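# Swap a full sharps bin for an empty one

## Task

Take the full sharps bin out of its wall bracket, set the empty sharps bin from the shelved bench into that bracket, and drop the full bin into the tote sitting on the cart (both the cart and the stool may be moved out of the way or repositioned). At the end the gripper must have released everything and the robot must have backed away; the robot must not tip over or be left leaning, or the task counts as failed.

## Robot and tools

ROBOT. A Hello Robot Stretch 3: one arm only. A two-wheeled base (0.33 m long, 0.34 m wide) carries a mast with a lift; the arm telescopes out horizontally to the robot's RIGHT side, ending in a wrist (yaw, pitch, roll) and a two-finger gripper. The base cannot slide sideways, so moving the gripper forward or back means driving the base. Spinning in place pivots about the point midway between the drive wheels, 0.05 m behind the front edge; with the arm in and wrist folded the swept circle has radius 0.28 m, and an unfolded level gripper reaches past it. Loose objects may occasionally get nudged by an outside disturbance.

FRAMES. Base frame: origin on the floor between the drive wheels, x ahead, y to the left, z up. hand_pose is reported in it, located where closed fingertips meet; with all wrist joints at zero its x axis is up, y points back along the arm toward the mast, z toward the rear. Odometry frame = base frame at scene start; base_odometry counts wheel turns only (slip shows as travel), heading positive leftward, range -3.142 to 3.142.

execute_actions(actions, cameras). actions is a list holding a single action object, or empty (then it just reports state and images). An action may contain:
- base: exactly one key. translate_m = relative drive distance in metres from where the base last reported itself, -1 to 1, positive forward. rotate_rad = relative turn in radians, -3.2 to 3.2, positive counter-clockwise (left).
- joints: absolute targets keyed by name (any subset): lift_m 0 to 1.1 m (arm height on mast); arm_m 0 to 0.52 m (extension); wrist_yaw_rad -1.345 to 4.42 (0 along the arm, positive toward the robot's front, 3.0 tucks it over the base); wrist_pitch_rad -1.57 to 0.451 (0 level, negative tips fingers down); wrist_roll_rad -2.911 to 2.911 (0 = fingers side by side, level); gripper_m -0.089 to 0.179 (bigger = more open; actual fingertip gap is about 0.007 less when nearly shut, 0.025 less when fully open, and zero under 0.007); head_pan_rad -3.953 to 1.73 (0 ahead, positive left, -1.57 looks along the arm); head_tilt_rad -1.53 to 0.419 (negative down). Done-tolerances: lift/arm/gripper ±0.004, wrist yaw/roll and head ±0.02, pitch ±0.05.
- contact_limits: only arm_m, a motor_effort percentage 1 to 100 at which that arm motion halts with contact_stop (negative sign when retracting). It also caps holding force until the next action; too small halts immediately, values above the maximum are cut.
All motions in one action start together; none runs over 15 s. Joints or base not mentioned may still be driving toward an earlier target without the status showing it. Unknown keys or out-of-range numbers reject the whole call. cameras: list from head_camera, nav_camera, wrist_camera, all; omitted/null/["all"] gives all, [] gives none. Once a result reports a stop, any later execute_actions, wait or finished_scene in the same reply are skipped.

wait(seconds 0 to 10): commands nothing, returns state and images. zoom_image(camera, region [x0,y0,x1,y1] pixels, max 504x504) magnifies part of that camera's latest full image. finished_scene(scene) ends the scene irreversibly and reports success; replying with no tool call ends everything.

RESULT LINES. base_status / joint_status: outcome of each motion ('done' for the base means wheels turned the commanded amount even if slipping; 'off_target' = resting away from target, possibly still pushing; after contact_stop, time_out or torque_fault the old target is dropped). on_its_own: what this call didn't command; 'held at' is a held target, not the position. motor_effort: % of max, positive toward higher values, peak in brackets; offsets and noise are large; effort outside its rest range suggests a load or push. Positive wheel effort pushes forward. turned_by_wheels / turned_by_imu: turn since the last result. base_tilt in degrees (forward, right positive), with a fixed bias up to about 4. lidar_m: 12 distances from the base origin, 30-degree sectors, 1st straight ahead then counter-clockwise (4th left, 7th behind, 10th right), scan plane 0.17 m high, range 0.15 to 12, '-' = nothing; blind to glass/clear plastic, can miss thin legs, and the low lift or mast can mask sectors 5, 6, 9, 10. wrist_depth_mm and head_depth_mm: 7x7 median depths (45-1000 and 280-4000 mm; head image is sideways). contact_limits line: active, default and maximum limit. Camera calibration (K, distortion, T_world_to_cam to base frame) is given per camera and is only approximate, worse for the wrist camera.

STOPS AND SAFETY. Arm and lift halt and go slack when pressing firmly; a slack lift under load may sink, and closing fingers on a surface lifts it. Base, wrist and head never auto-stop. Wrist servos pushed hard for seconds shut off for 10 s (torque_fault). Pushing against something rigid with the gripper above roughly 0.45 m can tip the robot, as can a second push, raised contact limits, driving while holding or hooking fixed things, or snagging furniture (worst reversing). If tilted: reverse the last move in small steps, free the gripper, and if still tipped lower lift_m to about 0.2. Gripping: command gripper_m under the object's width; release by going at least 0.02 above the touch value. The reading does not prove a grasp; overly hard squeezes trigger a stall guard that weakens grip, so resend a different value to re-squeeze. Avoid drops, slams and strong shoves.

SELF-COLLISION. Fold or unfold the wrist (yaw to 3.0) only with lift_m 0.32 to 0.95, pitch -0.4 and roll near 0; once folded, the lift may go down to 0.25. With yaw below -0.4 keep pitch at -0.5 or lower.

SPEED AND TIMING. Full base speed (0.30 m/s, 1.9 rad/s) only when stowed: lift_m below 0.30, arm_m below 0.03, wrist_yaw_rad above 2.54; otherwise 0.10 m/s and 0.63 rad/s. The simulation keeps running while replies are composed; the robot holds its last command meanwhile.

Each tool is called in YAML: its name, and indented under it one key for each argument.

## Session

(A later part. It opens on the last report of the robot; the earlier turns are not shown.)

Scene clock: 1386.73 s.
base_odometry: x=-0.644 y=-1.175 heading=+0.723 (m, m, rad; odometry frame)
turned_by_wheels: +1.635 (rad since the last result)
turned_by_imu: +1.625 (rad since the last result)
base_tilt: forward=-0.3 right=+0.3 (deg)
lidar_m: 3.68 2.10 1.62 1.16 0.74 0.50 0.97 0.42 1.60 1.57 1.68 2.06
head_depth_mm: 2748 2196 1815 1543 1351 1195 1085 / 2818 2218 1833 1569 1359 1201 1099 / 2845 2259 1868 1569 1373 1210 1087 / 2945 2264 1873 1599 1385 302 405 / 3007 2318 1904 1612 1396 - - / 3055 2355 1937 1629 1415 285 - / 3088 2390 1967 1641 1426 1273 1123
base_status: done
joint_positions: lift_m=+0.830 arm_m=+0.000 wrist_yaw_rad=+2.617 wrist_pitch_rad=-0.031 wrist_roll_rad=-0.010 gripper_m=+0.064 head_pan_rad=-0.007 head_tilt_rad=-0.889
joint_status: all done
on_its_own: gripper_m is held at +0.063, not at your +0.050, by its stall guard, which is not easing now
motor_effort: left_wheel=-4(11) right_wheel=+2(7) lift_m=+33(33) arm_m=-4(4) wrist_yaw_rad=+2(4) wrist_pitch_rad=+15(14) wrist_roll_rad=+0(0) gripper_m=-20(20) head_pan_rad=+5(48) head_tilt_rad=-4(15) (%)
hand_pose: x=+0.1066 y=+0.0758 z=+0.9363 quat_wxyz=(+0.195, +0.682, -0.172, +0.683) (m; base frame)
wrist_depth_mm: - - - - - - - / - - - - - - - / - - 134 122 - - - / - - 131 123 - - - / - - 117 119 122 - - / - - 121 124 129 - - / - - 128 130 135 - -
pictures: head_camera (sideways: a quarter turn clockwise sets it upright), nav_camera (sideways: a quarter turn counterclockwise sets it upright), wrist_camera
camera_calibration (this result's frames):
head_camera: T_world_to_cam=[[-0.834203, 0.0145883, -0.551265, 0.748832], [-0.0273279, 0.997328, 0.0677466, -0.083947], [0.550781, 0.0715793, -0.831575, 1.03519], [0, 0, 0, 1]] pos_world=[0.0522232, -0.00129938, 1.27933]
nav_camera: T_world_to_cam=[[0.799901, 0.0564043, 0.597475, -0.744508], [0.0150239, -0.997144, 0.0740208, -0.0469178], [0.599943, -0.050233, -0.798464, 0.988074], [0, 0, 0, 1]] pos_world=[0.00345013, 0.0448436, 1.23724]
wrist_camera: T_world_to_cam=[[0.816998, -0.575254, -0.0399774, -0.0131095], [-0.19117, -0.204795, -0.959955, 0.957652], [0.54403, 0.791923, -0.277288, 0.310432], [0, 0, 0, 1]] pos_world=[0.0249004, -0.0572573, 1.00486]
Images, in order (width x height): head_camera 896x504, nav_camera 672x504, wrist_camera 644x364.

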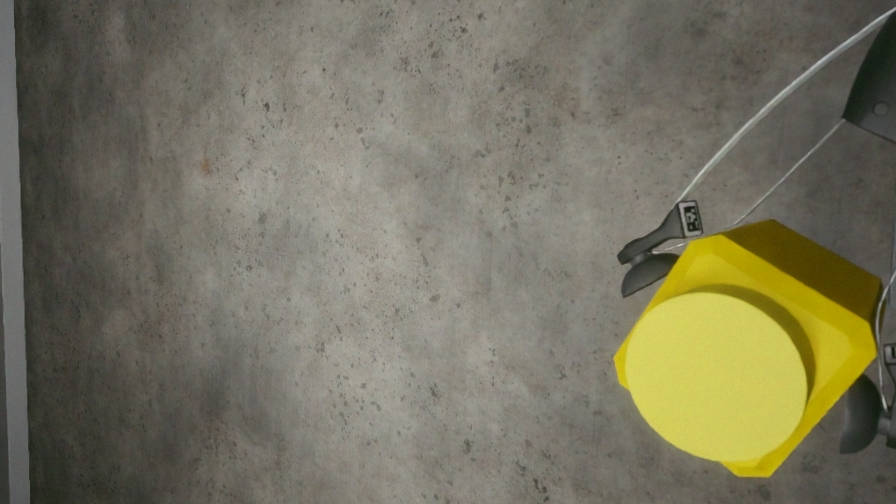

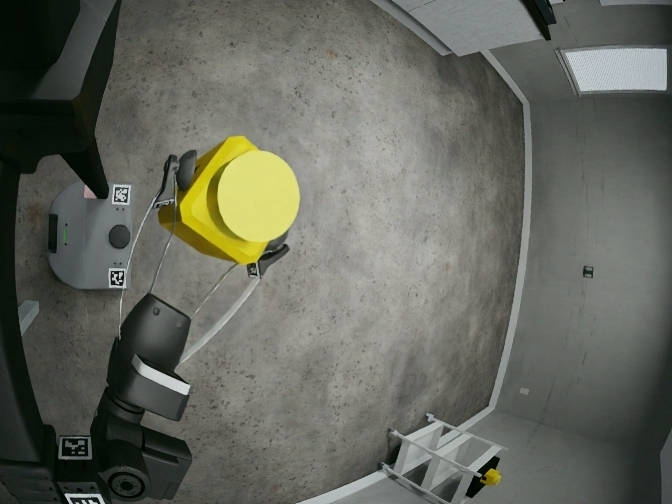

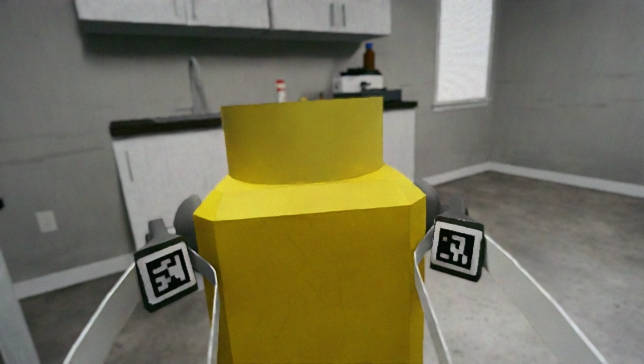

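execute_actions:
  actions:
    - {"base": {"translate_m": 1.0}, "joints": {"lift_m": 0.29, "head_tilt_rad": -0.5}}
  cameras: ["nav_camera", "wrist_camera"]

Scene clock: 1400.47 s.
base_odometry: x=+0.106 y=-0.514 heading=+0.722 (m, m, rad; odometry frame)
turned_by_wheels: +0.000 (rad since the last result)
turned_by_imu: -0.001 (rad since the last result)
base_tilt: forward=-0.3 right=+0.4 (deg)
lidar_m: 2.67 2.81 1.55 1.52 1.61 1.58 1.37 2.17 1.69 1.65 1.42 2.53
head_depth_mm: 2168 2408 2649 2397 1812 1445 1218 / 2189 2429 2678 2427 1818 1466 1221 / 2236 2420 2748 2473 1840 1473 1229 / 2250 2503 2775 2471 1852 1485 1228 / 2304 2540 2859 2502 1864 1492 1237 / 2339 2571 2922 2519 1866 1505 1250 / 2356 2603 2934 2538 1884 1509 1259
base_status: done
joint_positions: lift_m=+0.290 arm_m=+0.000 wrist_yaw_rad=+2.618 wrist_pitch_rad=-0.032 wrist_roll_rad=-0.010 gripper_m=+0.064 head_pan_rad=-0.007 head_tilt_rad=-0.506
joint_status: all done
on_its_own: gripper_m is held at +0.063, not at your +0.050, by its stall guard, which is not easing now
motor_effort: left_wheel=-3(11) right_wheel=+2(6) lift_m=+18(32) arm_m=-4(4) wrist_yaw_rad=+2(2) wrist_pitch_rad=+15(15) wrist_roll_rad=+0(0) gripper_m=-19(19) head_pan_rad=+4(5) head_tilt_rad=+3(25) (%)
hand_pose: x=+0.1064 y=+0.0758 z=+0.3967 quat_wxyz=(+0.195, +0.682, -0.171, +0.683) (m; base frame)
wrist_depth_mm: - - - - - - - / - - - - - - - / - - 135 122 - - - / - - 131 124 - - - / - - 117 119 122 - 994 / 851 830 122 124 128 741 739 / 658 654 128 129 135 616 593
pictures: nav_camera (sideways: a quarter turn counterclockwise sets it upright), wrist_camera
camera_calibration (this result's frames):
nav_camera: T_world_to_cam=[[0.518902, 0.0584924, 0.85283, -1.0756], [-0.0139919, -0.996941, 0.0768897, -0.0505138], [0.854719, -0.0518309, -0.516497, 0.61976], [0, 0, 0, 1]] pos_world=[0.0277053, 0.044678, 1.2413]
wrist_camera: T_world_to_cam=[[0.817346, -0.574767, -0.0398499, -0.0346442], [-0.191725, -0.206114, -0.959562, 0.439581], [0.54331, 0.791934, -0.278664, 0.161466], [0, 0, 0, 1]] pos_world=[0.0248688, -0.0571792, 0.465419]
Images, in order (width x height): nav_camera 672x504, wrist_camera 644x364.

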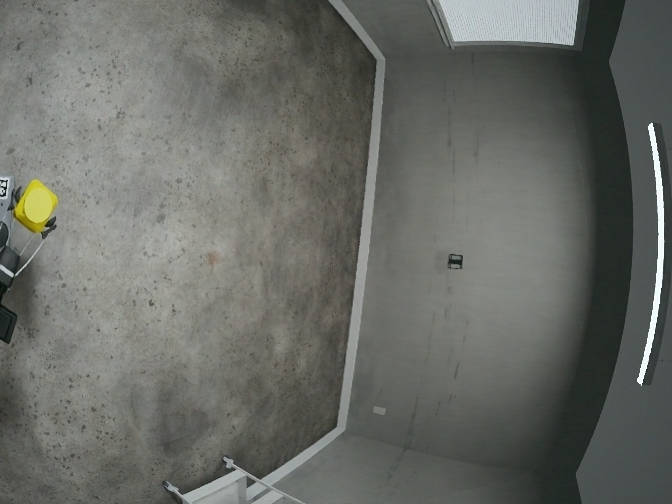

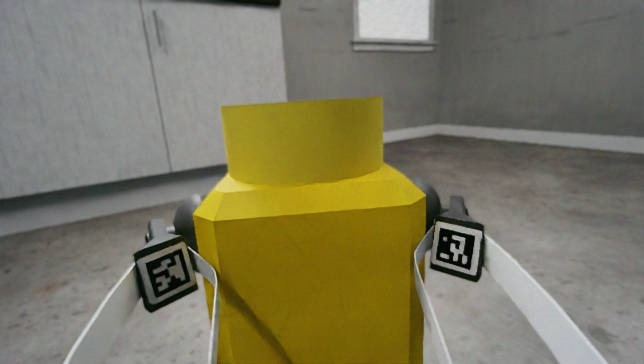

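execute_actions:
  actions:
    - {"base": {"translate_m": 1.0}}
  cameras: ["nav_camera", "wrist_camera"]

Scene clock: 1423.00 s.
base_odometry: x=+0.856 y=+0.147 heading=+0.722 (m, m, rad; odometry frame)
turned_by_wheels: +0.000 (rad since the last result)
turned_by_imu: -0.001 (rad since the last result)
base_tilt: forward=-0.3 right=+0.3 (deg)
lidar_m: 1.67 1.76 2.08 1.47 1.53 2.21 2.37 2.30 1.33 1.31 1.82 1.71
head_depth_mm: 1331 1465 1635 1840 1817 1456 1208 / 1345 1486 1661 1867 1813 1463 1217 / 1373 1519 1684 1905 1833 1465 1232 / 1390 1536 1709 1943 1854 1487 1236 / 1407 1567 1753 1982 1854 1488 1243 / 1438 1593 1777 2030 1879 1502 1244 / 1451 1608 1821 2081 1903 1504 1250
base_status: done
joint_positions: lift_m=+0.290 arm_m=+0.000 wrist_yaw_rad=+2.618 wrist_pitch_rad=-0.032 wrist_roll_rad=-0.010 gripper_m=+0.064 head_pan_rad=-0.007 head_tilt_rad=-0.506
joint_status: not commanded
on_its_own: gripper_m is held at +0.063, not at your +0.050, by its stall guard, which is not easing now
motor_effort: left_wheel=-3(10) right_wheel=+2(8) lift_m=+18(18) arm_m=-5(5) wrist_yaw_rad=+2(2) wrist_pitch_rad=+15(15) wrist_roll_rad=+0(0) gripper_m=-20(19) head_pan_rad=+5(5) head_tilt_rad=+2(3) (%)
hand_pose: x=+0.1064 y=+0.0758 z=+0.3967 quat_wxyz=(+0.195, +0.682, -0.171, +0.683) (m; base frame)
wrist_depth_mm: - - - - - - - / - - - - - - - / - - 134 122 - - - / - - 132 124 - - - / - - 117 119 122 - - / 853 859 122 124 129 753 741 / 685 663 128 130 135 602 610
pictures: nav_camera (sideways: a quarter turn counterclockwise sets it upright), wrist_camera
camera_calibration (this result's frames):
nav_camera: T_world_to_cam=[[0.518838, 0.0584927, 0.852869, -1.07565], [-0.0139978, -0.996941, 0.0768892, -0.0505131], [0.854758, -0.0518313, -0.516433, 0.619677], [0, 0, 0, 1]] pos_world=[0.0277099, 0.044678, 1.2413]
wrist_camera: T_world_to_cam=[[0.817384, -0.574714, -0.0398499, -0.0346357], [-0.191712, -0.206127, -0.959562, 0.439579], [0.543259, 0.79197, -0.278664, 0.16147], [0, 0, 0, 1]] pos_world=[0.0248631, -0.0571762, 0.465419]
Images, in order (width x height): nav_camera 672x504, wrist_camera 644x364.

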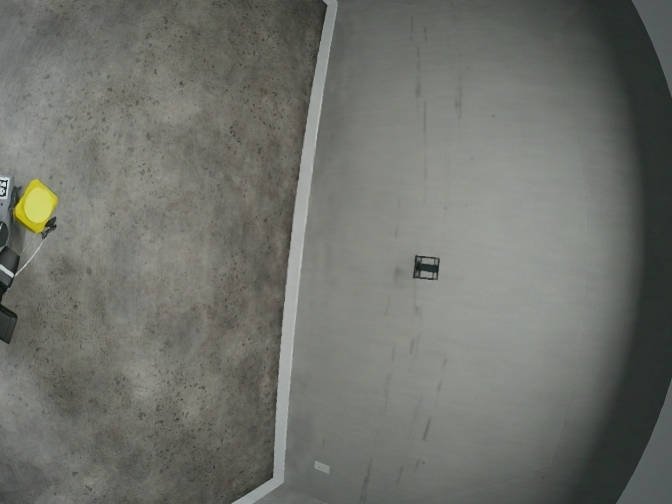

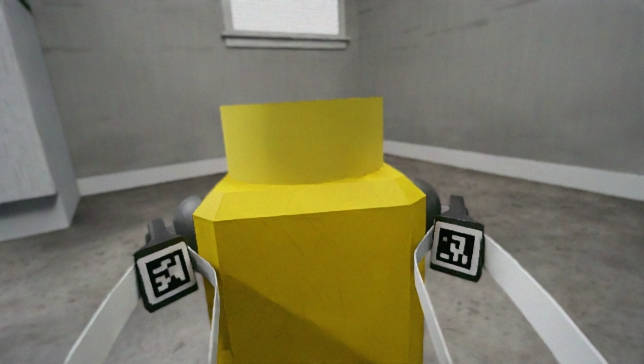

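execute_actions:
  actions:
    - {"base": {"translate_m": 0.945}}
  cameras: ["nav_camera", "wrist_camera"]

Scene clock: 1445.57 s.
base_odometry: x=+1.565 y=+0.772 heading=+0.722 (m, m, rad; odometry frame)
turned_by_wheels: +0.000 (rad since the last result)
turned_by_imu: -0.001 (rad since the last result)
base_tilt: forward=-0.2 right=+0.3 (deg)
lidar_m: 0.72 0.77 1.10 1.98 1.83 2.11 3.33 1.83 1.59 1.78 0.96 0.74
head_depth_mm: 551 607 673 755 868 1012 1152 / 558 615 684 767 887 1035 1179 / 566 623 696 779 905 1065 1197 / 573 633 708 803 928 1097 1216 / 582 645 720 819 949 1126 1235 / 590 655 734 837 972 1157 1244 / 599 666 748 853 995 1186 1252
base_status: done
joint_positions: lift_m=+0.290 arm_m=+0.000 wrist_yaw_rad=+2.618 wrist_pitch_rad=-0.032 wrist_roll_rad=-0.010 gripper_m=+0.064 head_pan_rad=-0.007 head_tilt_rad=-0.506
joint_status: not commanded
on_its_own: gripper_m is held at +0.063, not at your +0.050, by its stall guard, which is not easing now
motor_effort: left_wheel=-3(9) right_wheel=+2(4) lift_m=+18(18) arm_m=-4(4) wrist_yaw_rad=+2(2) wrist_pitch_rad=+15(15) wrist_roll_rad=+0(0) gripper_m=-20(20) head_pan_rad=+5(4) head_tilt_rad=+3(2) (%)
hand_pose: x=+0.1064 y=+0.0759 z=+0.3967 quat_wxyz=(+0.195, +0.682, -0.171, +0.683) (m; base frame)
wrist_depth_mm: - - - - 812 653 516 / - - - - 840 667 543 / - - 134 122 845 694 548 / - - 132 124 787 700 568 / - - 117 119 122 693 576 / 859 858 122 124 128 699 583 / 690 667 128 129 135 606 568
pictures: nav_camera (sideways: a quarter turn counterclockwise sets it upright), wrist_camera
camera_calibration (this result's frames):
nav_camera: T_world_to_cam=[[0.518811, 0.0584929, 0.852885, -1.07568], [-0.0140002, -0.996941, 0.076889, -0.0505128], [0.854774, -0.0518314, -0.516406, 0.619642], [0, 0, 0, 1]] pos_world=[0.0277118, 0.044678, 1.2413]
wrist_camera: T_world_to_cam=[[0.817406, -0.574682, -0.0398499, -0.0346306], [-0.191704, -0.206134, -0.959562, 0.439578], [0.543228, 0.791991, -0.278664, 0.161473], [0, 0, 0, 1]] pos_world=[0.0248596, -0.0571744, 0.465419]
Images, in order (width x height): nav_camera 672x504, wrist_camera 644x364.

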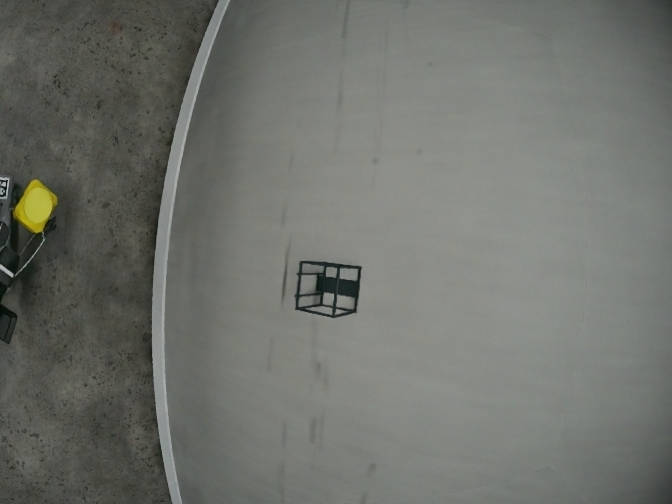

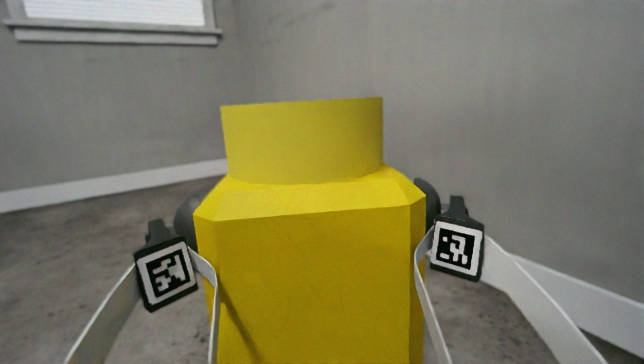

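execute_actions:
  actions:
    - {"base": {"rotate_rad": 1.506}, "joints": {"lift_m": 1.02, "wrist_yaw_rad": 0.0, "wrist_pitch_rad": 0.0, "head_pan_rad": -1.57, "head_tilt_rad": -0.55}}

Scene clock: 1469.80 s.
base_odometry: x=+1.565 y=+0.772 heading=+2.228 (m, m, rad; odometry frame)
turned_by_wheels: +1.506 (rad since the last result)
turned_by_imu: +1.496 (rad since the last result)
base_tilt: forward=-0.3 right=+0.3 (deg)
lidar_m: 1.99 1.82 1.98 3.30 2.51 1.59 1.79 1.02 0.75 0.72 0.75 1.03
head_depth_mm: 561 621 676 - - - 1136 / 567 618 329 - - - 1131 / 570 625 342 - 979 1141 1177 / 576 638 707 829 968 1159 1208 / 581 647 729 835 977 1179 1212 / 586 656 738 845 992 1206 1220 / 593 662 746 859 1009 1223 1238
base_status: done
joint_positions: lift_m=+1.020 arm_m=+0.000 wrist_yaw_rad=+0.003 wrist_pitch_rad=-0.033 wrist_roll_rad=-0.010 gripper_m=+0.064 head_pan_rad=-1.563 head_tilt_rad=-0.544
joint_status: all done
on_its_own: gripper_m is held at +0.063, not at your +0.050, by its stall guard, which is not easing now
motor_effort: left_wheel=-4(13) right_wheel=+2(7) lift_m=+33(36) arm_m=-4(4) wrist_yaw_rad=-2(0) wrist_pitch_rad=+15(17) wrist_roll_rad=+0(0) gripper_m=-20(20) head_pan_rad=-3(48) head_tilt_rad=-2(10) (%)
hand_pose: x=-0.0206 y=-0.4005 z=+1.1258 quat_wxyz=(+0.711, +0.013, -0.703, -0.011) (m; base frame)
wrist_depth_mm: 408 418 424 442 449 458 466 / 416 430 446 444 465 475 482 / 437 452 134 122 481 494 504 / 459 468 131 124 483 521 529 / 481 482 117 119 122 547 561 / 506 501 122 124 128 574 590 / 521 539 128 130 135 596 609
pictures: head_camera (sideways: a quarter turn clockwise sets it upright), nav_camera (sideways: a quarter turn counterclockwise sets it upright), wrist_camera
camera_calibration (this result's frames):
head_camera: T_world_to_cam=[[0.00402825, 0.598456, -0.801145, 1.06934], [0.996647, 0.0630713, 0.0521256, -0.0698836], [0.0817242, -0.798669, -0.596195, 0.731933], [0, 0, 0, 1]] pos_world=[0.0055251, -0.0509747, 1.29672]
nav_camera: T_world_to_cam=[[0.0663393, -0.549514, 0.832846, -1.04679], [-0.997017, -0.00350159, 0.0771058, -0.0447949], [-0.0394544, -0.835477, -0.548107, 0.666342], [0, 0, 0, 1]] pos_world=[0.051072, -0.0186667, 1.24049]
wrist_camera: T_world_to_cam=[[-0.99554, 0.0855265, -0.0398158, 0.051488], [0.0619929, 0.274941, -0.95946, 1.21454], [-0.0711123, -0.957649, -0.279017, 0.0979155], [0, 0, 0, 1]] pos_world=[-0.0170713, -0.244561, 1.19467]
Images, in order (width x height): head_camera 896x504, nav_camera 672x504, wrist_camera 644x364.

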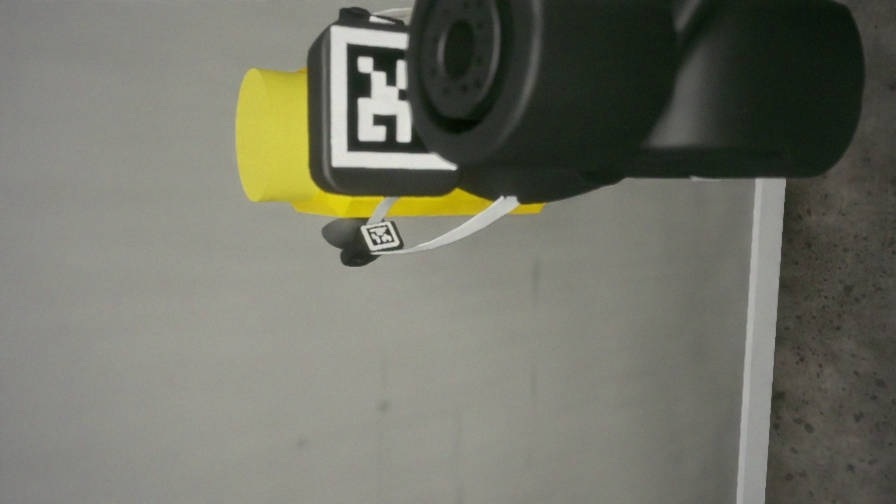

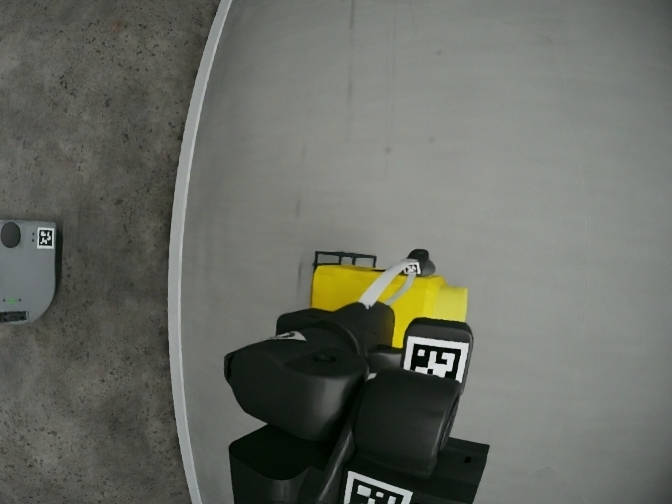

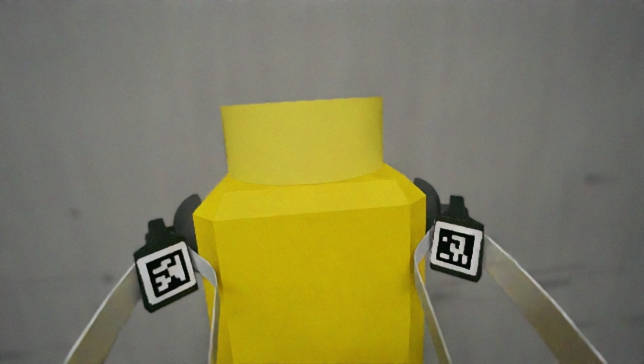

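execute_actions:
  actions:
    - {"joints": {"arm_m": 0.262, "lift_m": 0.99, "head_tilt_rad": -0.6}, "contact_limits": {"arm_m": 15}}

Scene clock: 1529.77 s.
base_odometry: x=+1.565 y=+0.772 heading=+2.228 (m, m, rad; odometry frame)
turned_by_wheels: +0.000 (rad since the last result)
turned_by_imu: +0.001 (rad since the last result)
base_tilt: forward=-0.3 right=+0.4 (deg)
lidar_m: 1.99 1.82 1.98 3.32 2.52 1.59 1.79 1.02 0.75 0.72 0.75 1.03
head_depth_mm: 563 - - 822 967 1183 1161 / 568 - - 834 985 1204 1168 / 573 609 725 844 1002 1230 1177 / 578 646 737 855 1017 1254 1179 / 581 654 746 868 1034 1279 1195 / 588 661 752 878 1049 1309 1198 / 595 667 760 891 1068 1322 1205
base_status: not commanded
joint_positions: lift_m=+0.990 arm_m=+0.262 wrist_yaw_rad=+0.002 wrist_pitch_rad=-0.033 wrist_roll_rad=-0.010 gripper_m=+0.064 head_pan_rad=-1.563 head_tilt_rad=-0.593
joint_status: all done
on_its_own: gripper_m is held at +0.063, not at your +0.050, by its stall guard, which is not easing now
motor_effort: left_wheel=-4(4) right_wheel=+2(2) lift_m=+18(28) arm_m=+3(4) wrist_yaw_rad=-1(2) wrist_pitch_rad=+15(15) wrist_roll_rad=+0(0) gripper_m=-20(19) head_pan_rad=-3(4) head_tilt_rad=-2(9) (%)
contact_limits: arm_m 15 (drawing in: default 28, maximum 46; extending or still: default 37, maximum 62)
hand_pose: x=-0.0210 y=-0.6620 z=+1.0965 quat_wxyz=(+0.711, +0.013, -0.703, -0.011) (m; base frame)
wrist_depth_mm: 184 188 194 197 200 206 211 / 191 195 198 205 208 215 220 / 199 203 134 122 218 224 229 / 206 213 131 124 221 235 240 / 215 218 117 119 122 248 254 / 227 230 121 124 128 257 265 / 234 242 128 129 135 271 283
pictures: head_camera (sideways: a quarter turn clockwise sets it upright), nav_camera (sideways: a quarter turn counterclockwise sets it upright), wrist_camera
camera_calibration (this result's frames):
head_camera: T_world_to_cam=[[0.0038598, 0.637033, -0.770827, 1.02982], [0.99668, 0.0602371, 0.0547723, -0.0733262], [0.0813241, -0.768479, -0.634686, 0.782006], [0, 0, 0, 1]] pos_world=[0.0055119, -0.0506579, 1.29416]
nav_camera: T_world_to_cam=[[0.0665305, -0.589719, 0.804863, -1.0103], [-0.996989, -0.00707806, 0.0772256, -0.0449462], [-0.0398446, -0.807577, -0.588414, 0.718784], [0, 0, 0, 1]] pos_world=[0.0510448, -0.0156401, 1.23957]
wrist_camera: T_world_to_cam=[[-0.99543, 0.0868071, -0.0397987, 0.0731901], [0.062344, 0.275046, -0.959408, 1.25833], [-0.072337, -0.957504, -0.2792, -0.160425], [0, 0, 0, 1]] pos_world=[-0.0171983, -0.506059, 1.16537]
Images, in order (width x height): head_camera 896x504, nav_camera 672x504, wrist_camera 644x364.

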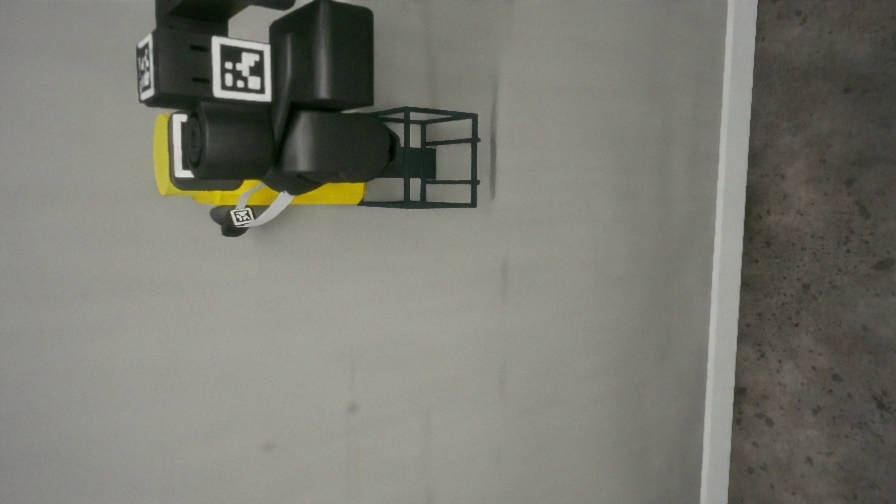

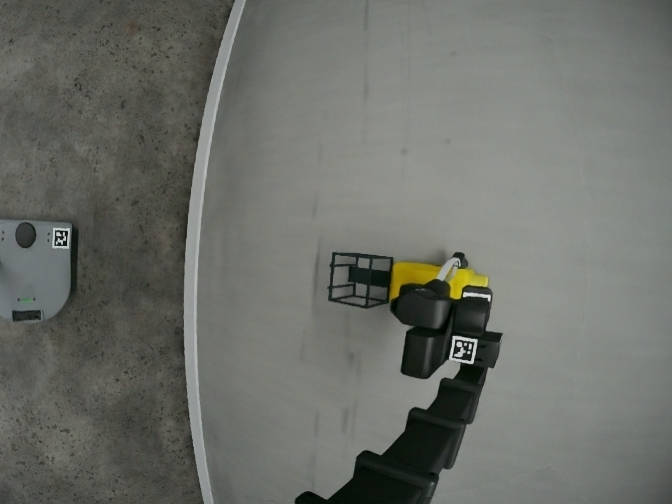

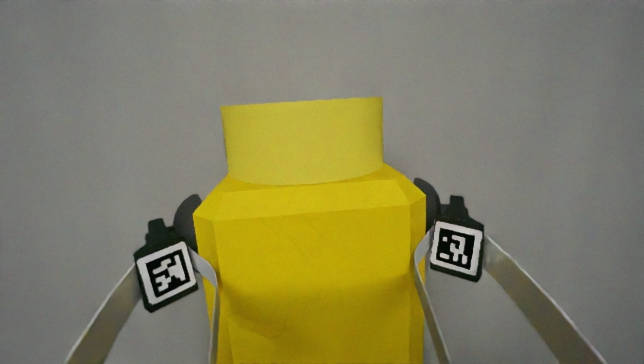

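Now I can see both the bin and the cage. Let me zoom in.

zoom_image:
  camera: "head_camera"
  region: [300, 70, 520, 240]

zoom_image:
  camera: "nav_camera"
  region: [310, 230, 510, 340]

Region (300, 70, 520, 240) of head_camera's 896x504 image, scaled by 2.291, with more detail than that image has; it fills the top 389 rows of this view, and the rest is white.

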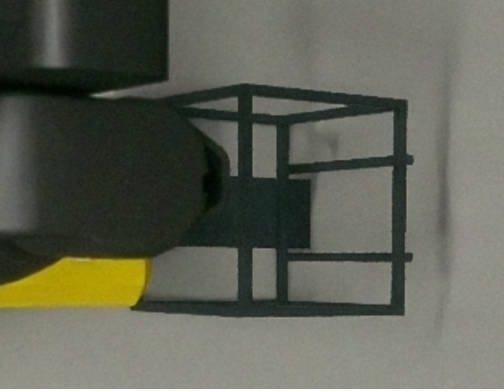

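Region (310, 230, 510, 340) of nav_camera's 672x504 image, scaled by 2.520, with more detail than that image has; it fills the top 277 rows of this view, and the rest is white.

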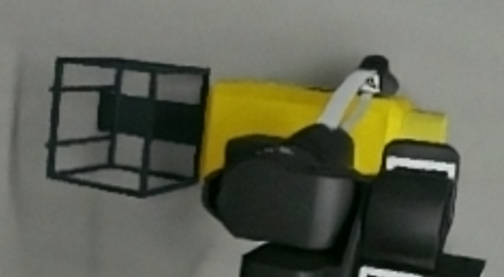

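zoom_image:
  camera: "head_camera"
  region: [340, 160, 430, 220]

zoom_image:
  camera: "head_camera"
  region: [340, 90, 490, 220]

Region (340, 160, 430, 220) of head_camera's 896x504 image, scaled by 5.600, with more detail than that image has.

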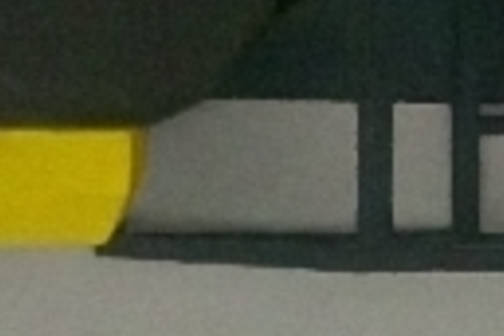

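Region (340, 90, 490, 220) of head_camera's 896x504 image, scaled by 3.360, with more detail than that image has; it fills the top 437 rows of this view, and the rest is white.

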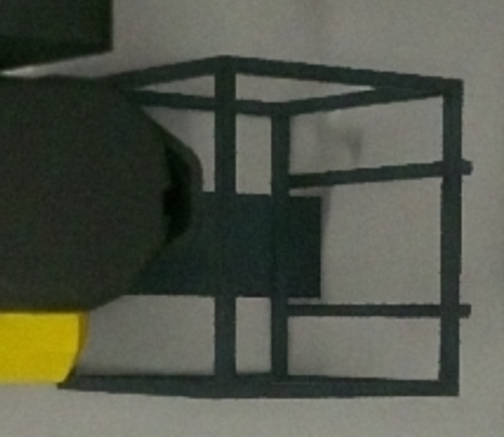

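execute_actions:
  actions:
    - {"base": {"translate_m": -0.005}, "joints": {"lift_m": 0.962}}
  cameras: ["head_camera", "wrist_camera"]

zoom_image:
  camera: "head_camera"
  region: [340, 90, 490, 220]

Scene clock: 1650.80 s.
base_odometry: x=+1.568 y=+0.768 heading=+2.228 (m, m, rad; odometry frame)
turned_by_wheels: +0.000 (rad since the last result)
turned_by_imu: +0.000 (rad since the last result)
base_tilt: forward=-0.3 right=+0.4 (deg)
lidar_m: 1.99 1.83 1.99 3.31 2.51 1.58 1.78 1.02 0.75 0.72 0.75 1.03
head_depth_mm: 562 610 - 838 971 1187 1159 / 567 612 - 849 987 1207 1171 / 572 617 651 846 1000 1229 1177 / 577 646 737 855 1017 1262 1182 / 584 654 748 867 1032 1284 1191 / 587 660 756 876 1046 1307 1199 / 594 667 762 891 1066 1320 1204
base_status: done
joint_positions: lift_m=+0.962 arm_m=+0.262 wrist_yaw_rad=+0.002 wrist_pitch_rad=-0.033 wrist_roll_rad=-0.010 gripper_m=+0.064 head_pan_rad=-1.563 head_tilt_rad=-0.593
joint_status: all done
on_its_own: gripper_m is held at +0.063, not at your +0.050, by its stall guard, which is not easing now
motor_effort: left_wheel=-3(10) right_wheel=+2(3) lift_m=+18(18) arm_m=+3(3) wrist_yaw_rad=-1(1) wrist_pitch_rad=+15(16) wrist_roll_rad=+0(0) gripper_m=-19(19) head_pan_rad=-4(3) head_tilt_rad=-3(2) (%)
hand_pose: x=-0.0210 y=-0.6620 z=+1.0685 quat_wxyz=(+0.711, +0.013, -0.703, -0.011) (m; base frame)
wrist_depth_mm: 185 189 192 198 201 206 210 / 192 195 198 204 209 218 222 / 199 203 134 122 217 225 228 / 207 211 131 124 221 234 241 / 214 218 117 119 122 249 251 / 224 227 121 124 129 259 264 / 233 242 128 130 135 273 283
pictures: head_camera (sideways: a quarter turn clockwise sets it upright), wrist_camera
camera_calibration (this result's frames):
head_camera: T_world_to_cam=[[0.00385972, 0.637033, -0.770827, 1.02982], [0.99668, 0.0602372, 0.0547723, -0.0733262], [0.0813242, -0.768479, -0.634686, 0.782006], [0, 0, 0, 1]] pos_world=[0.0055119, -0.0506579, 1.29416]
wrist_camera: T_world_to_cam=[[-0.99543, 0.0868071, -0.0397987, 0.0720758], [0.062344, 0.275046, -0.959408, 1.23146], [-0.0723369, -0.957504, -0.279201, -0.168247], [0, 0, 0, 1]] pos_world=[-0.0171983, -0.506062, 1.13737]
Images, in order (width x height): head_camera 896x504, wrist_camera 644x364.

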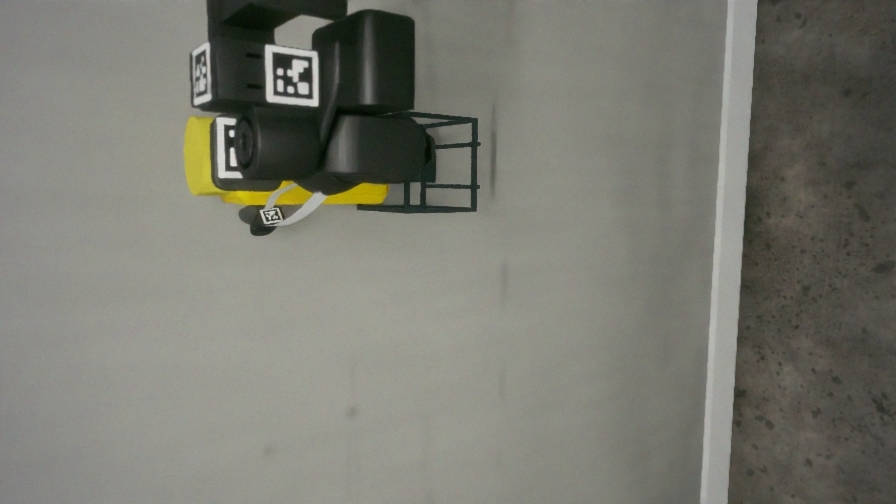

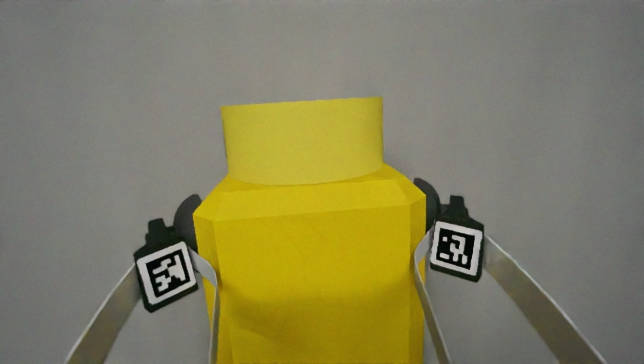

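Region (340, 90, 490, 220) of head_camera's 896x504 image, scaled by 3.360, with more detail than that image has; it fills the top 437 rows of this view, and the rest is white.

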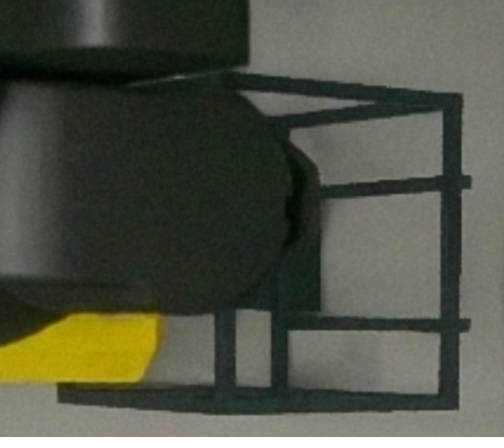

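zoom_image:
  camera: "head_camera"
  region: [345, 165, 435, 225]

Region (345, 165, 435, 225) of head_camera's 896x504 image, scaled by 5.600, with more detail than that image has.

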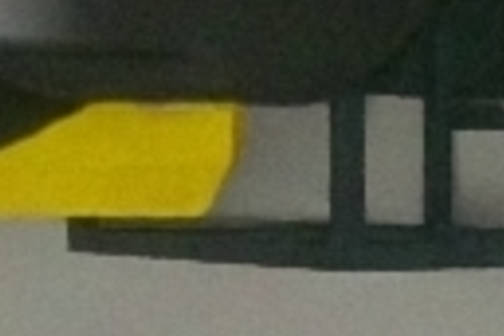

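execute_actions:
  actions:
    - {"joints": {"arm_m": 0.264, "lift_m": 0.93}, "contact_limits": {"arm_m": 15}}
  cameras: ["head_camera", "wrist_camera"]

zoom_image:
  camera: "head_camera"
  region: [300, 90, 490, 240]

Scene clock: 1702.20 s.
base_odometry: x=+1.568 y=+0.768 heading=+2.228 (m, m, rad; odometry frame)
turned_by_wheels: +0.000 (rad since the last result)
turned_by_imu: +0.000 (rad since the last result)
base_tilt: forward=-0.3 right=+0.4 (deg)
lidar_m: 1.99 1.82 1.99 3.31 2.52 1.58 1.78 1.02 0.75 0.72 0.75 1.03
head_depth_mm: 562 628 - 851 970 1186 1161 / 568 625 - 872 984 1206 1171 / 573 622 641 864 1002 1232 1175 / 579 648 737 852 1022 1255 1175 / 584 654 744 868 1035 1278 1184 / 589 661 753 877 1049 1309 1195 / 594 668 763 888 1065 1321 1210
base_status: not commanded
joint_positions: lift_m=+0.930 arm_m=+0.264 wrist_yaw_rad=+0.002 wrist_pitch_rad=-0.032 wrist_roll_rad=-0.010 gripper_m=+0.064 head_pan_rad=-1.563 head_tilt_rad=-0.593
joint_status: all done
on_its_own: gripper_m is held at +0.063, not at your +0.050, by its stall guard, which is not easing now
motor_effort: left_wheel=-3(3) right_wheel=+2(2) lift_m=+18(17) arm_m=+3(0) wrist_yaw_rad=-1(1) wrist_pitch_rad=+15(15) wrist_roll_rad=+0(0) gripper_m=-19(19) head_pan_rad=-3(4) head_tilt_rad=-2(3) (%)
contact_limits: arm_m 15 (drawing in: default 28, maximum 46; extending or still: default 37, maximum 62)
hand_pose: x=-0.0210 y=-0.6641 z=+1.0367 quat_wxyz=(+0.711, +0.012, -0.703, -0.011) (m; base frame)
wrist_depth_mm: 182 186 190 195 199 204 208 / 189 193 199 201 207 212 217 / 196 200 135 122 217 223 227 / 206 208 131 124 220 232 237 / 214 217 117 119 122 244 252 / 222 225 122 124 129 255 265 / 231 240 128 129 135 269 278
pictures: head_camera (sideways: a quarter turn clockwise sets it upright), wrist_camera
camera_calibration (this result's frames):
head_camera: T_world_to_cam=[[0.0038598, 0.637033, -0.770827, 1.02982], [0.99668, 0.0602371, 0.0547723, -0.0733262], [0.0813241, -0.768479, -0.634686, 0.782006], [0, 0, 0, 1]] pos_world=[0.0055119, -0.0506579, 1.29416]
wrist_camera: T_world_to_cam=[[-0.99543, 0.0867778, -0.0398627, 0.0710328], [0.0623451, 0.274353, -0.959606, 1.20123], [-0.0723361, -0.957706, -0.278509, -0.17993], [0, 0, 0, 1]] pos_world=[-0.0171983, -0.508046, 1.10543]
Images, in order (width x height): head_camera 896x504, wrist_camera 644x364.

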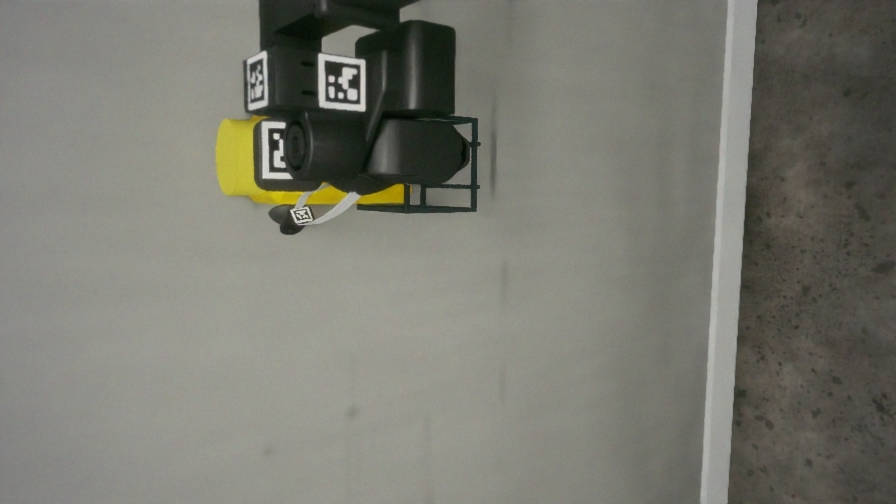

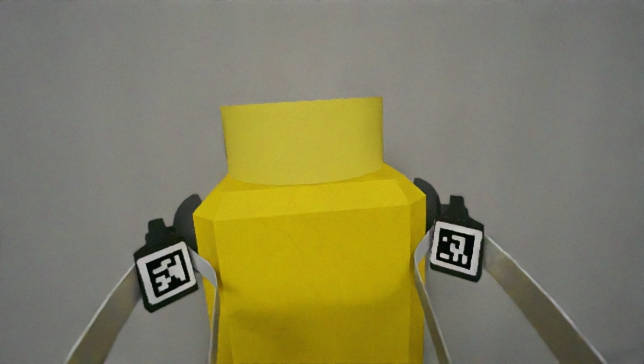

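Region (300, 90, 490, 240) of head_camera's 896x504 image, scaled by 2.653, with more detail than that image has; it fills the top 398 rows of this view, and the rest is white.

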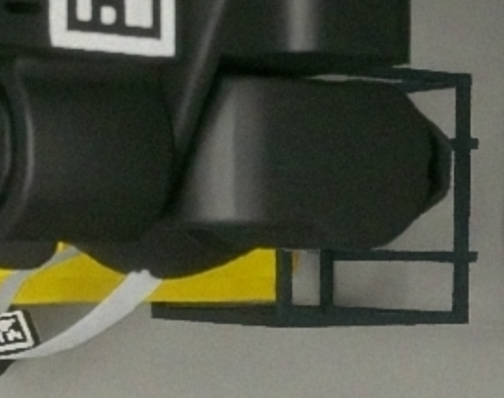

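execute_actions:
  actions:
    - {"joints": {"lift_m": 0.875}}
  cameras: ["head_camera", "wrist_camera"]

Scene clock: 1707.97 s.
base_odometry: x=+1.568 y=+0.768 heading=+2.228 (m, m, rad; odometry frame)
turned_by_wheels: +0.000 (rad since the last result)
turned_by_imu: +0.000 (rad since the last result)
base_tilt: forward=-0.3 right=+0.3 (deg)
lidar_m: 1.99 1.82 1.99 3.30 2.52 1.59 1.78 1.02 0.75 0.72 0.75 1.03
head_depth_mm: 562 629 698 - 976 1183 1166 / 568 635 683 - 984 1209 1172 / 572 641 639 716 1004 1230 1178 / 577 648 735 855 1018 1254 1186 / 583 655 745 867 1033 1279 1184 / 589 660 754 880 1048 1302 1198 / 594 669 761 889 1072 1318 1208
base_status: not commanded
joint_positions: lift_m=+0.875 arm_m=+0.264 wrist_yaw_rad=+0.002 wrist_pitch_rad=-0.032 wrist_roll_rad=-0.010 gripper_m=+0.064 head_pan_rad=-1.563 head_tilt_rad=-0.593
joint_status: all done
on_its_own: gripper_m is held at +0.063, not at your +0.050, by its stall guard, which is not easing now
motor_effort: left_wheel=-3(3) right_wheel=+2(2) lift_m=+18(18) arm_m=+3(2) wrist_yaw_rad=-1(1) wrist_pitch_rad=+15(15) wrist_roll_rad=+0(0) gripper_m=-20(19) head_pan_rad=-3(3) head_tilt_rad=-3(3) (%)
hand_pose: x=-0.0210 y=-0.6641 z=+0.9817 quat_wxyz=(+0.711, +0.012, -0.703, -0.011) (m; base frame)
wrist_depth_mm: 183 186 192 195 200 204 210 / 190 192 198 202 207 212 217 / 196 200 134 123 214 223 230 / 205 208 131 124 219 231 238 / 214 217 117 119 122 244 251 / 223 226 122 124 129 256 264 / 231 240 128 129 135 271 280
pictures: head_camera (sideways: a quarter turn clockwise sets it upright), wrist_camera
camera_calibration (this result's frames):
head_camera: T_world_to_cam=[[0.0038598, 0.637033, -0.770827, 1.02982], [0.99668, 0.0602371, 0.0547723, -0.0733262], [0.0813241, -0.768479, -0.634686, 0.782006], [0, 0, 0, 1]] pos_world=[0.0055119, -0.0506579, 1.29416]
wrist_camera: T_world_to_cam=[[-0.99543, 0.0867781, -0.0398619, 0.06884], [0.0623451, 0.274362, -0.959603, 1.14846], [-0.072336, -0.957703, -0.278518, -0.195235], [0, 0, 0, 1]] pos_world=[-0.0171983, -0.508046, 1.05044]
Images, in order (width x height): head_camera 896x504, wrist_camera 644x364.

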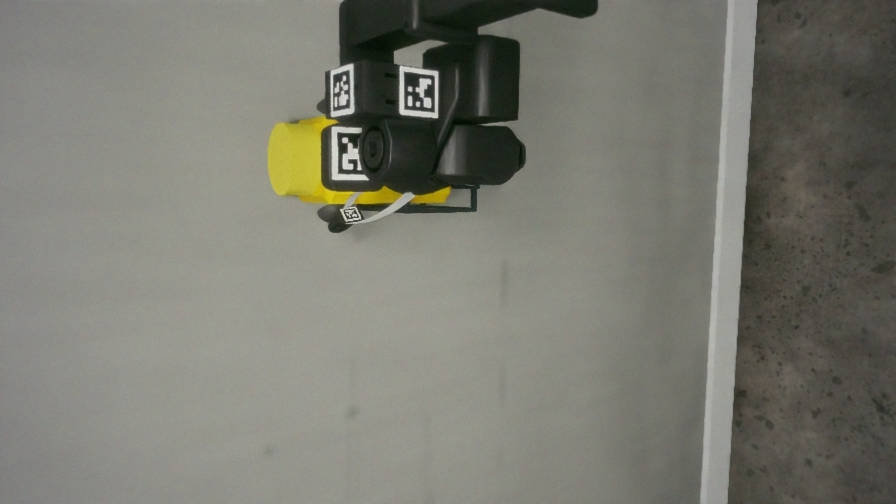

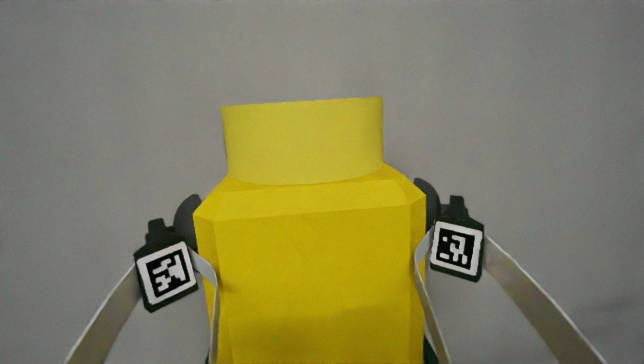

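execute_actions:
  actions:
    - {"joints": {"lift_m": 0.862}}
  cameras: ["head_camera", "wrist_camera"]

Scene clock: 1712.00 s.
base_odometry: x=+1.568 y=+0.768 heading=+2.228 (m, m, rad; odometry frame)
turned_by_wheels: +0.000 (rad since the last result)
turned_by_imu: +0.000 (rad since the last result)
base_tilt: forward=-0.3 right=+0.4 (deg)
lidar_m: 1.98 1.83 2.00 3.31 2.51 1.58 1.78 1.02 0.75 0.72 0.75 1.03
head_depth_mm: 563 629 701 - 977 1182 1164 / 567 635 691 - 1002 1209 1163 / 573 639 670 713 1011 1227 1177 / 577 647 736 854 1017 1257 1183 / 583 653 743 866 1032 1277 1188 / 588 660 757 878 1049 1301 1194 / 594 670 764 891 1065 1320 1204
base_status: not commanded
joint_positions: lift_m=+0.862 arm_m=+0.264 wrist_yaw_rad=+0.002 wrist_pitch_rad=-0.032 wrist_roll_rad=-0.010 gripper_m=+0.064 head_pan_rad=-1.563 head_tilt_rad=-0.593
joint_status: all done
on_its_own: gripper_m is held at +0.063, not at your +0.050, by its stall guard, which is not easing now
motor_effort: left_wheel=-3(3) right_wheel=+2(3) lift_m=+19(18) arm_m=+3(3) wrist_yaw_rad=-1(1) wrist_pitch_rad=+15(15) wrist_roll_rad=+0(0) gripper_m=-19(20) head_pan_rad=-3(3) head_tilt_rad=-3(3) (%)
hand_pose: x=-0.0210 y=-0.6641 z=+0.9687 quat_wxyz=(+0.711, +0.012, -0.703, -0.011) (m; base frame)
wrist_depth_mm: 183 186 190 194 198 205 211 / 189 193 197 202 206 212 218 / 197 201 135 122 215 222 229 / 203 209 131 124 221 232 240 / 212 217 117 118 123 244 251 / 223 225 122 124 129 257 263 / 232 240 128 129 134 268 278
pictures: head_camera (sideways: a quarter turn clockwise sets it upright), wrist_camera
camera_calibration (this result's frames):
head_camera: T_world_to_cam=[[0.0038598, 0.637033, -0.770827, 1.02982], [0.99668, 0.0602371, 0.0547723, -0.0733262], [0.0813241, -0.768479, -0.634686, 0.782006], [0, 0, 0, 1]] pos_world=[0.0055119, -0.0506579, 1.29416]
wrist_camera: T_world_to_cam=[[-0.99543, 0.0867783, -0.0398617, 0.0683218], [0.0623451, 0.274364, -0.959603, 1.13599], [-0.0723361, -0.957702, -0.278521, -0.198853], [0, 0, 0, 1]] pos_world=[-0.0171983, -0.508046, 1.03744]
Images, in order (width x height): head_camera 896x504, wrist_camera 644x364.

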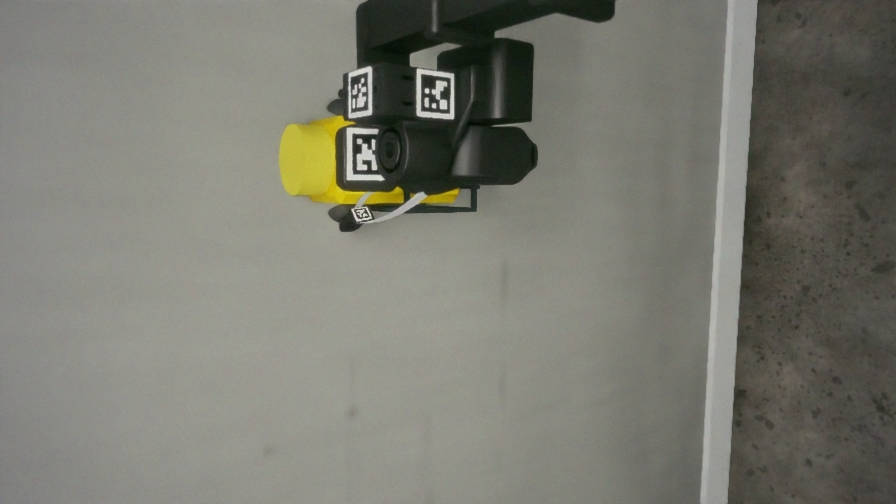

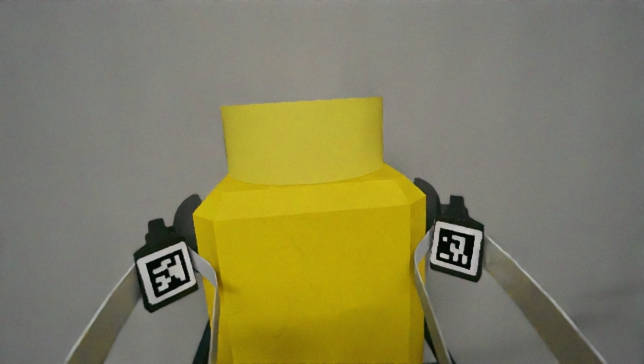

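execute_actions:
  actions:
    - {"joints": {"lift_m": 0.852}}
  cameras: ["head_camera", "wrist_camera"]

Scene clock: 1716.33 s.
base_odometry: x=+1.568 y=+0.768 heading=+2.228 (m, m, rad; odometry frame)
turned_by_wheels: +0.000 (rad since the last result)
turned_by_imu: +0.000 (rad since the last result)
base_tilt: forward=-0.3 right=+0.4 (deg)
lidar_m: 1.99 1.82 1.99 3.31 2.52 1.58 1.78 1.02 0.75 0.72 0.75 1.03
head_depth_mm: 563 631 704 - 994 1177 1162 / 569 635 694 - 1012 1210 1165 / 572 641 673 718 1014 1236 1183 / 577 648 737 856 1016 1252 1179 / 583 652 745 865 1034 1277 1184 / 588 661 754 877 1049 1305 1200 / 595 670 763 889 1069 1324 1206
base_status: not commanded
joint_positions: lift_m=+0.852 arm_m=+0.264 wrist_yaw_rad=+0.002 wrist_pitch_rad=-0.032 wrist_roll_rad=-0.010 gripper_m=+0.064 head_pan_rad=-1.563 head_tilt_rad=-0.593
joint_status: all done
on_its_own: gripper_m is held at +0.063, not at your +0.050, by its stall guard, which is not easing now
motor_effort: left_wheel=-3(3) right_wheel=+2(2) lift_m=+18(17) arm_m=+3(3) wrist_yaw_rad=-1(1) wrist_pitch_rad=+15(15) wrist_roll_rad=+0(0) gripper_m=-19(19) head_pan_rad=-4(4) head_tilt_rad=-3(2) (%)
hand_pose: x=-0.0210 y=-0.6641 z=+0.9587 quat_wxyz=(+0.711, +0.012, -0.703, -0.011) (m; base frame)
wrist_depth_mm: 183 187 190 194 199 203 210 / 189 193 198 203 208 212 219 / 197 199 135 122 215 222 228 / 206 209 131 124 220 232 237 / 212 217 117 119 122 245 250 / 222 226 122 124 129 257 263 / 232 242 128 128 131 272 279
pictures: head_camera (sideways: a quarter turn clockwise sets it upright), wrist_camera
camera_calibration (this result's frames):
head_camera: T_world_to_cam=[[0.00385987, 0.637033, -0.770827, 1.02982], [0.99668, 0.0602369, 0.0547723, -0.0733262], [0.081324, -0.768479, -0.634686, 0.782006], [0, 0, 0, 1]] pos_world=[0.00551189, -0.0506579, 1.29416]
wrist_camera: T_world_to_cam=[[-0.99543, 0.0867785, -0.0398609, 0.0679224], [0.0623451, 0.274372, -0.959601, 1.1264], [-0.0723359, -0.9577, -0.278528, -0.20163], [0, 0, 0, 1]] pos_world=[-0.0171983, -0.508047, 1.02744]
Images, in order (width x height): head_camera 896x504, wrist_camera 644x364.

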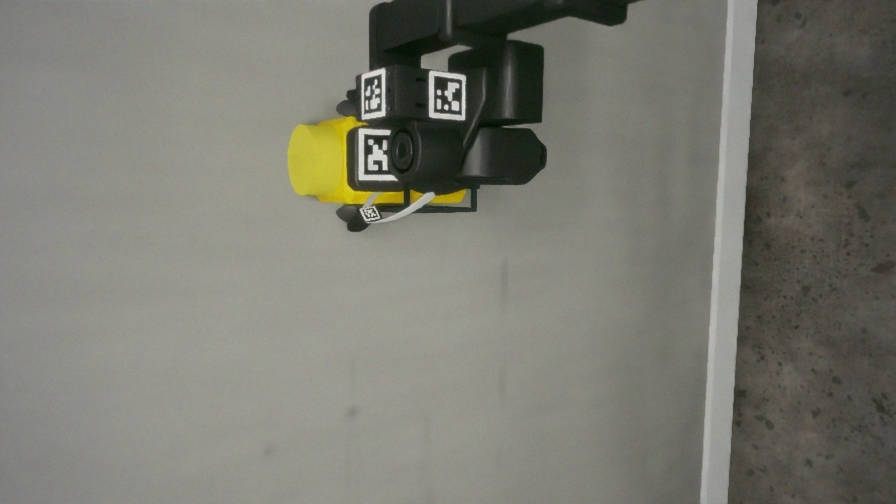

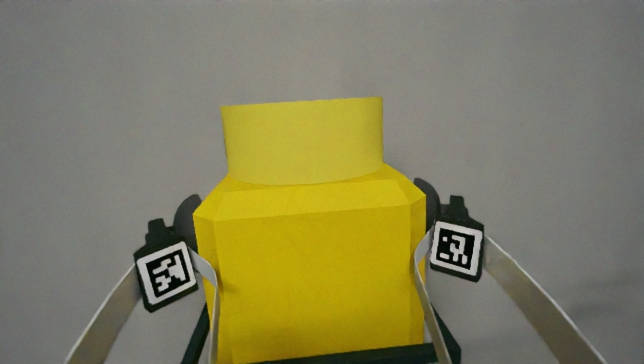

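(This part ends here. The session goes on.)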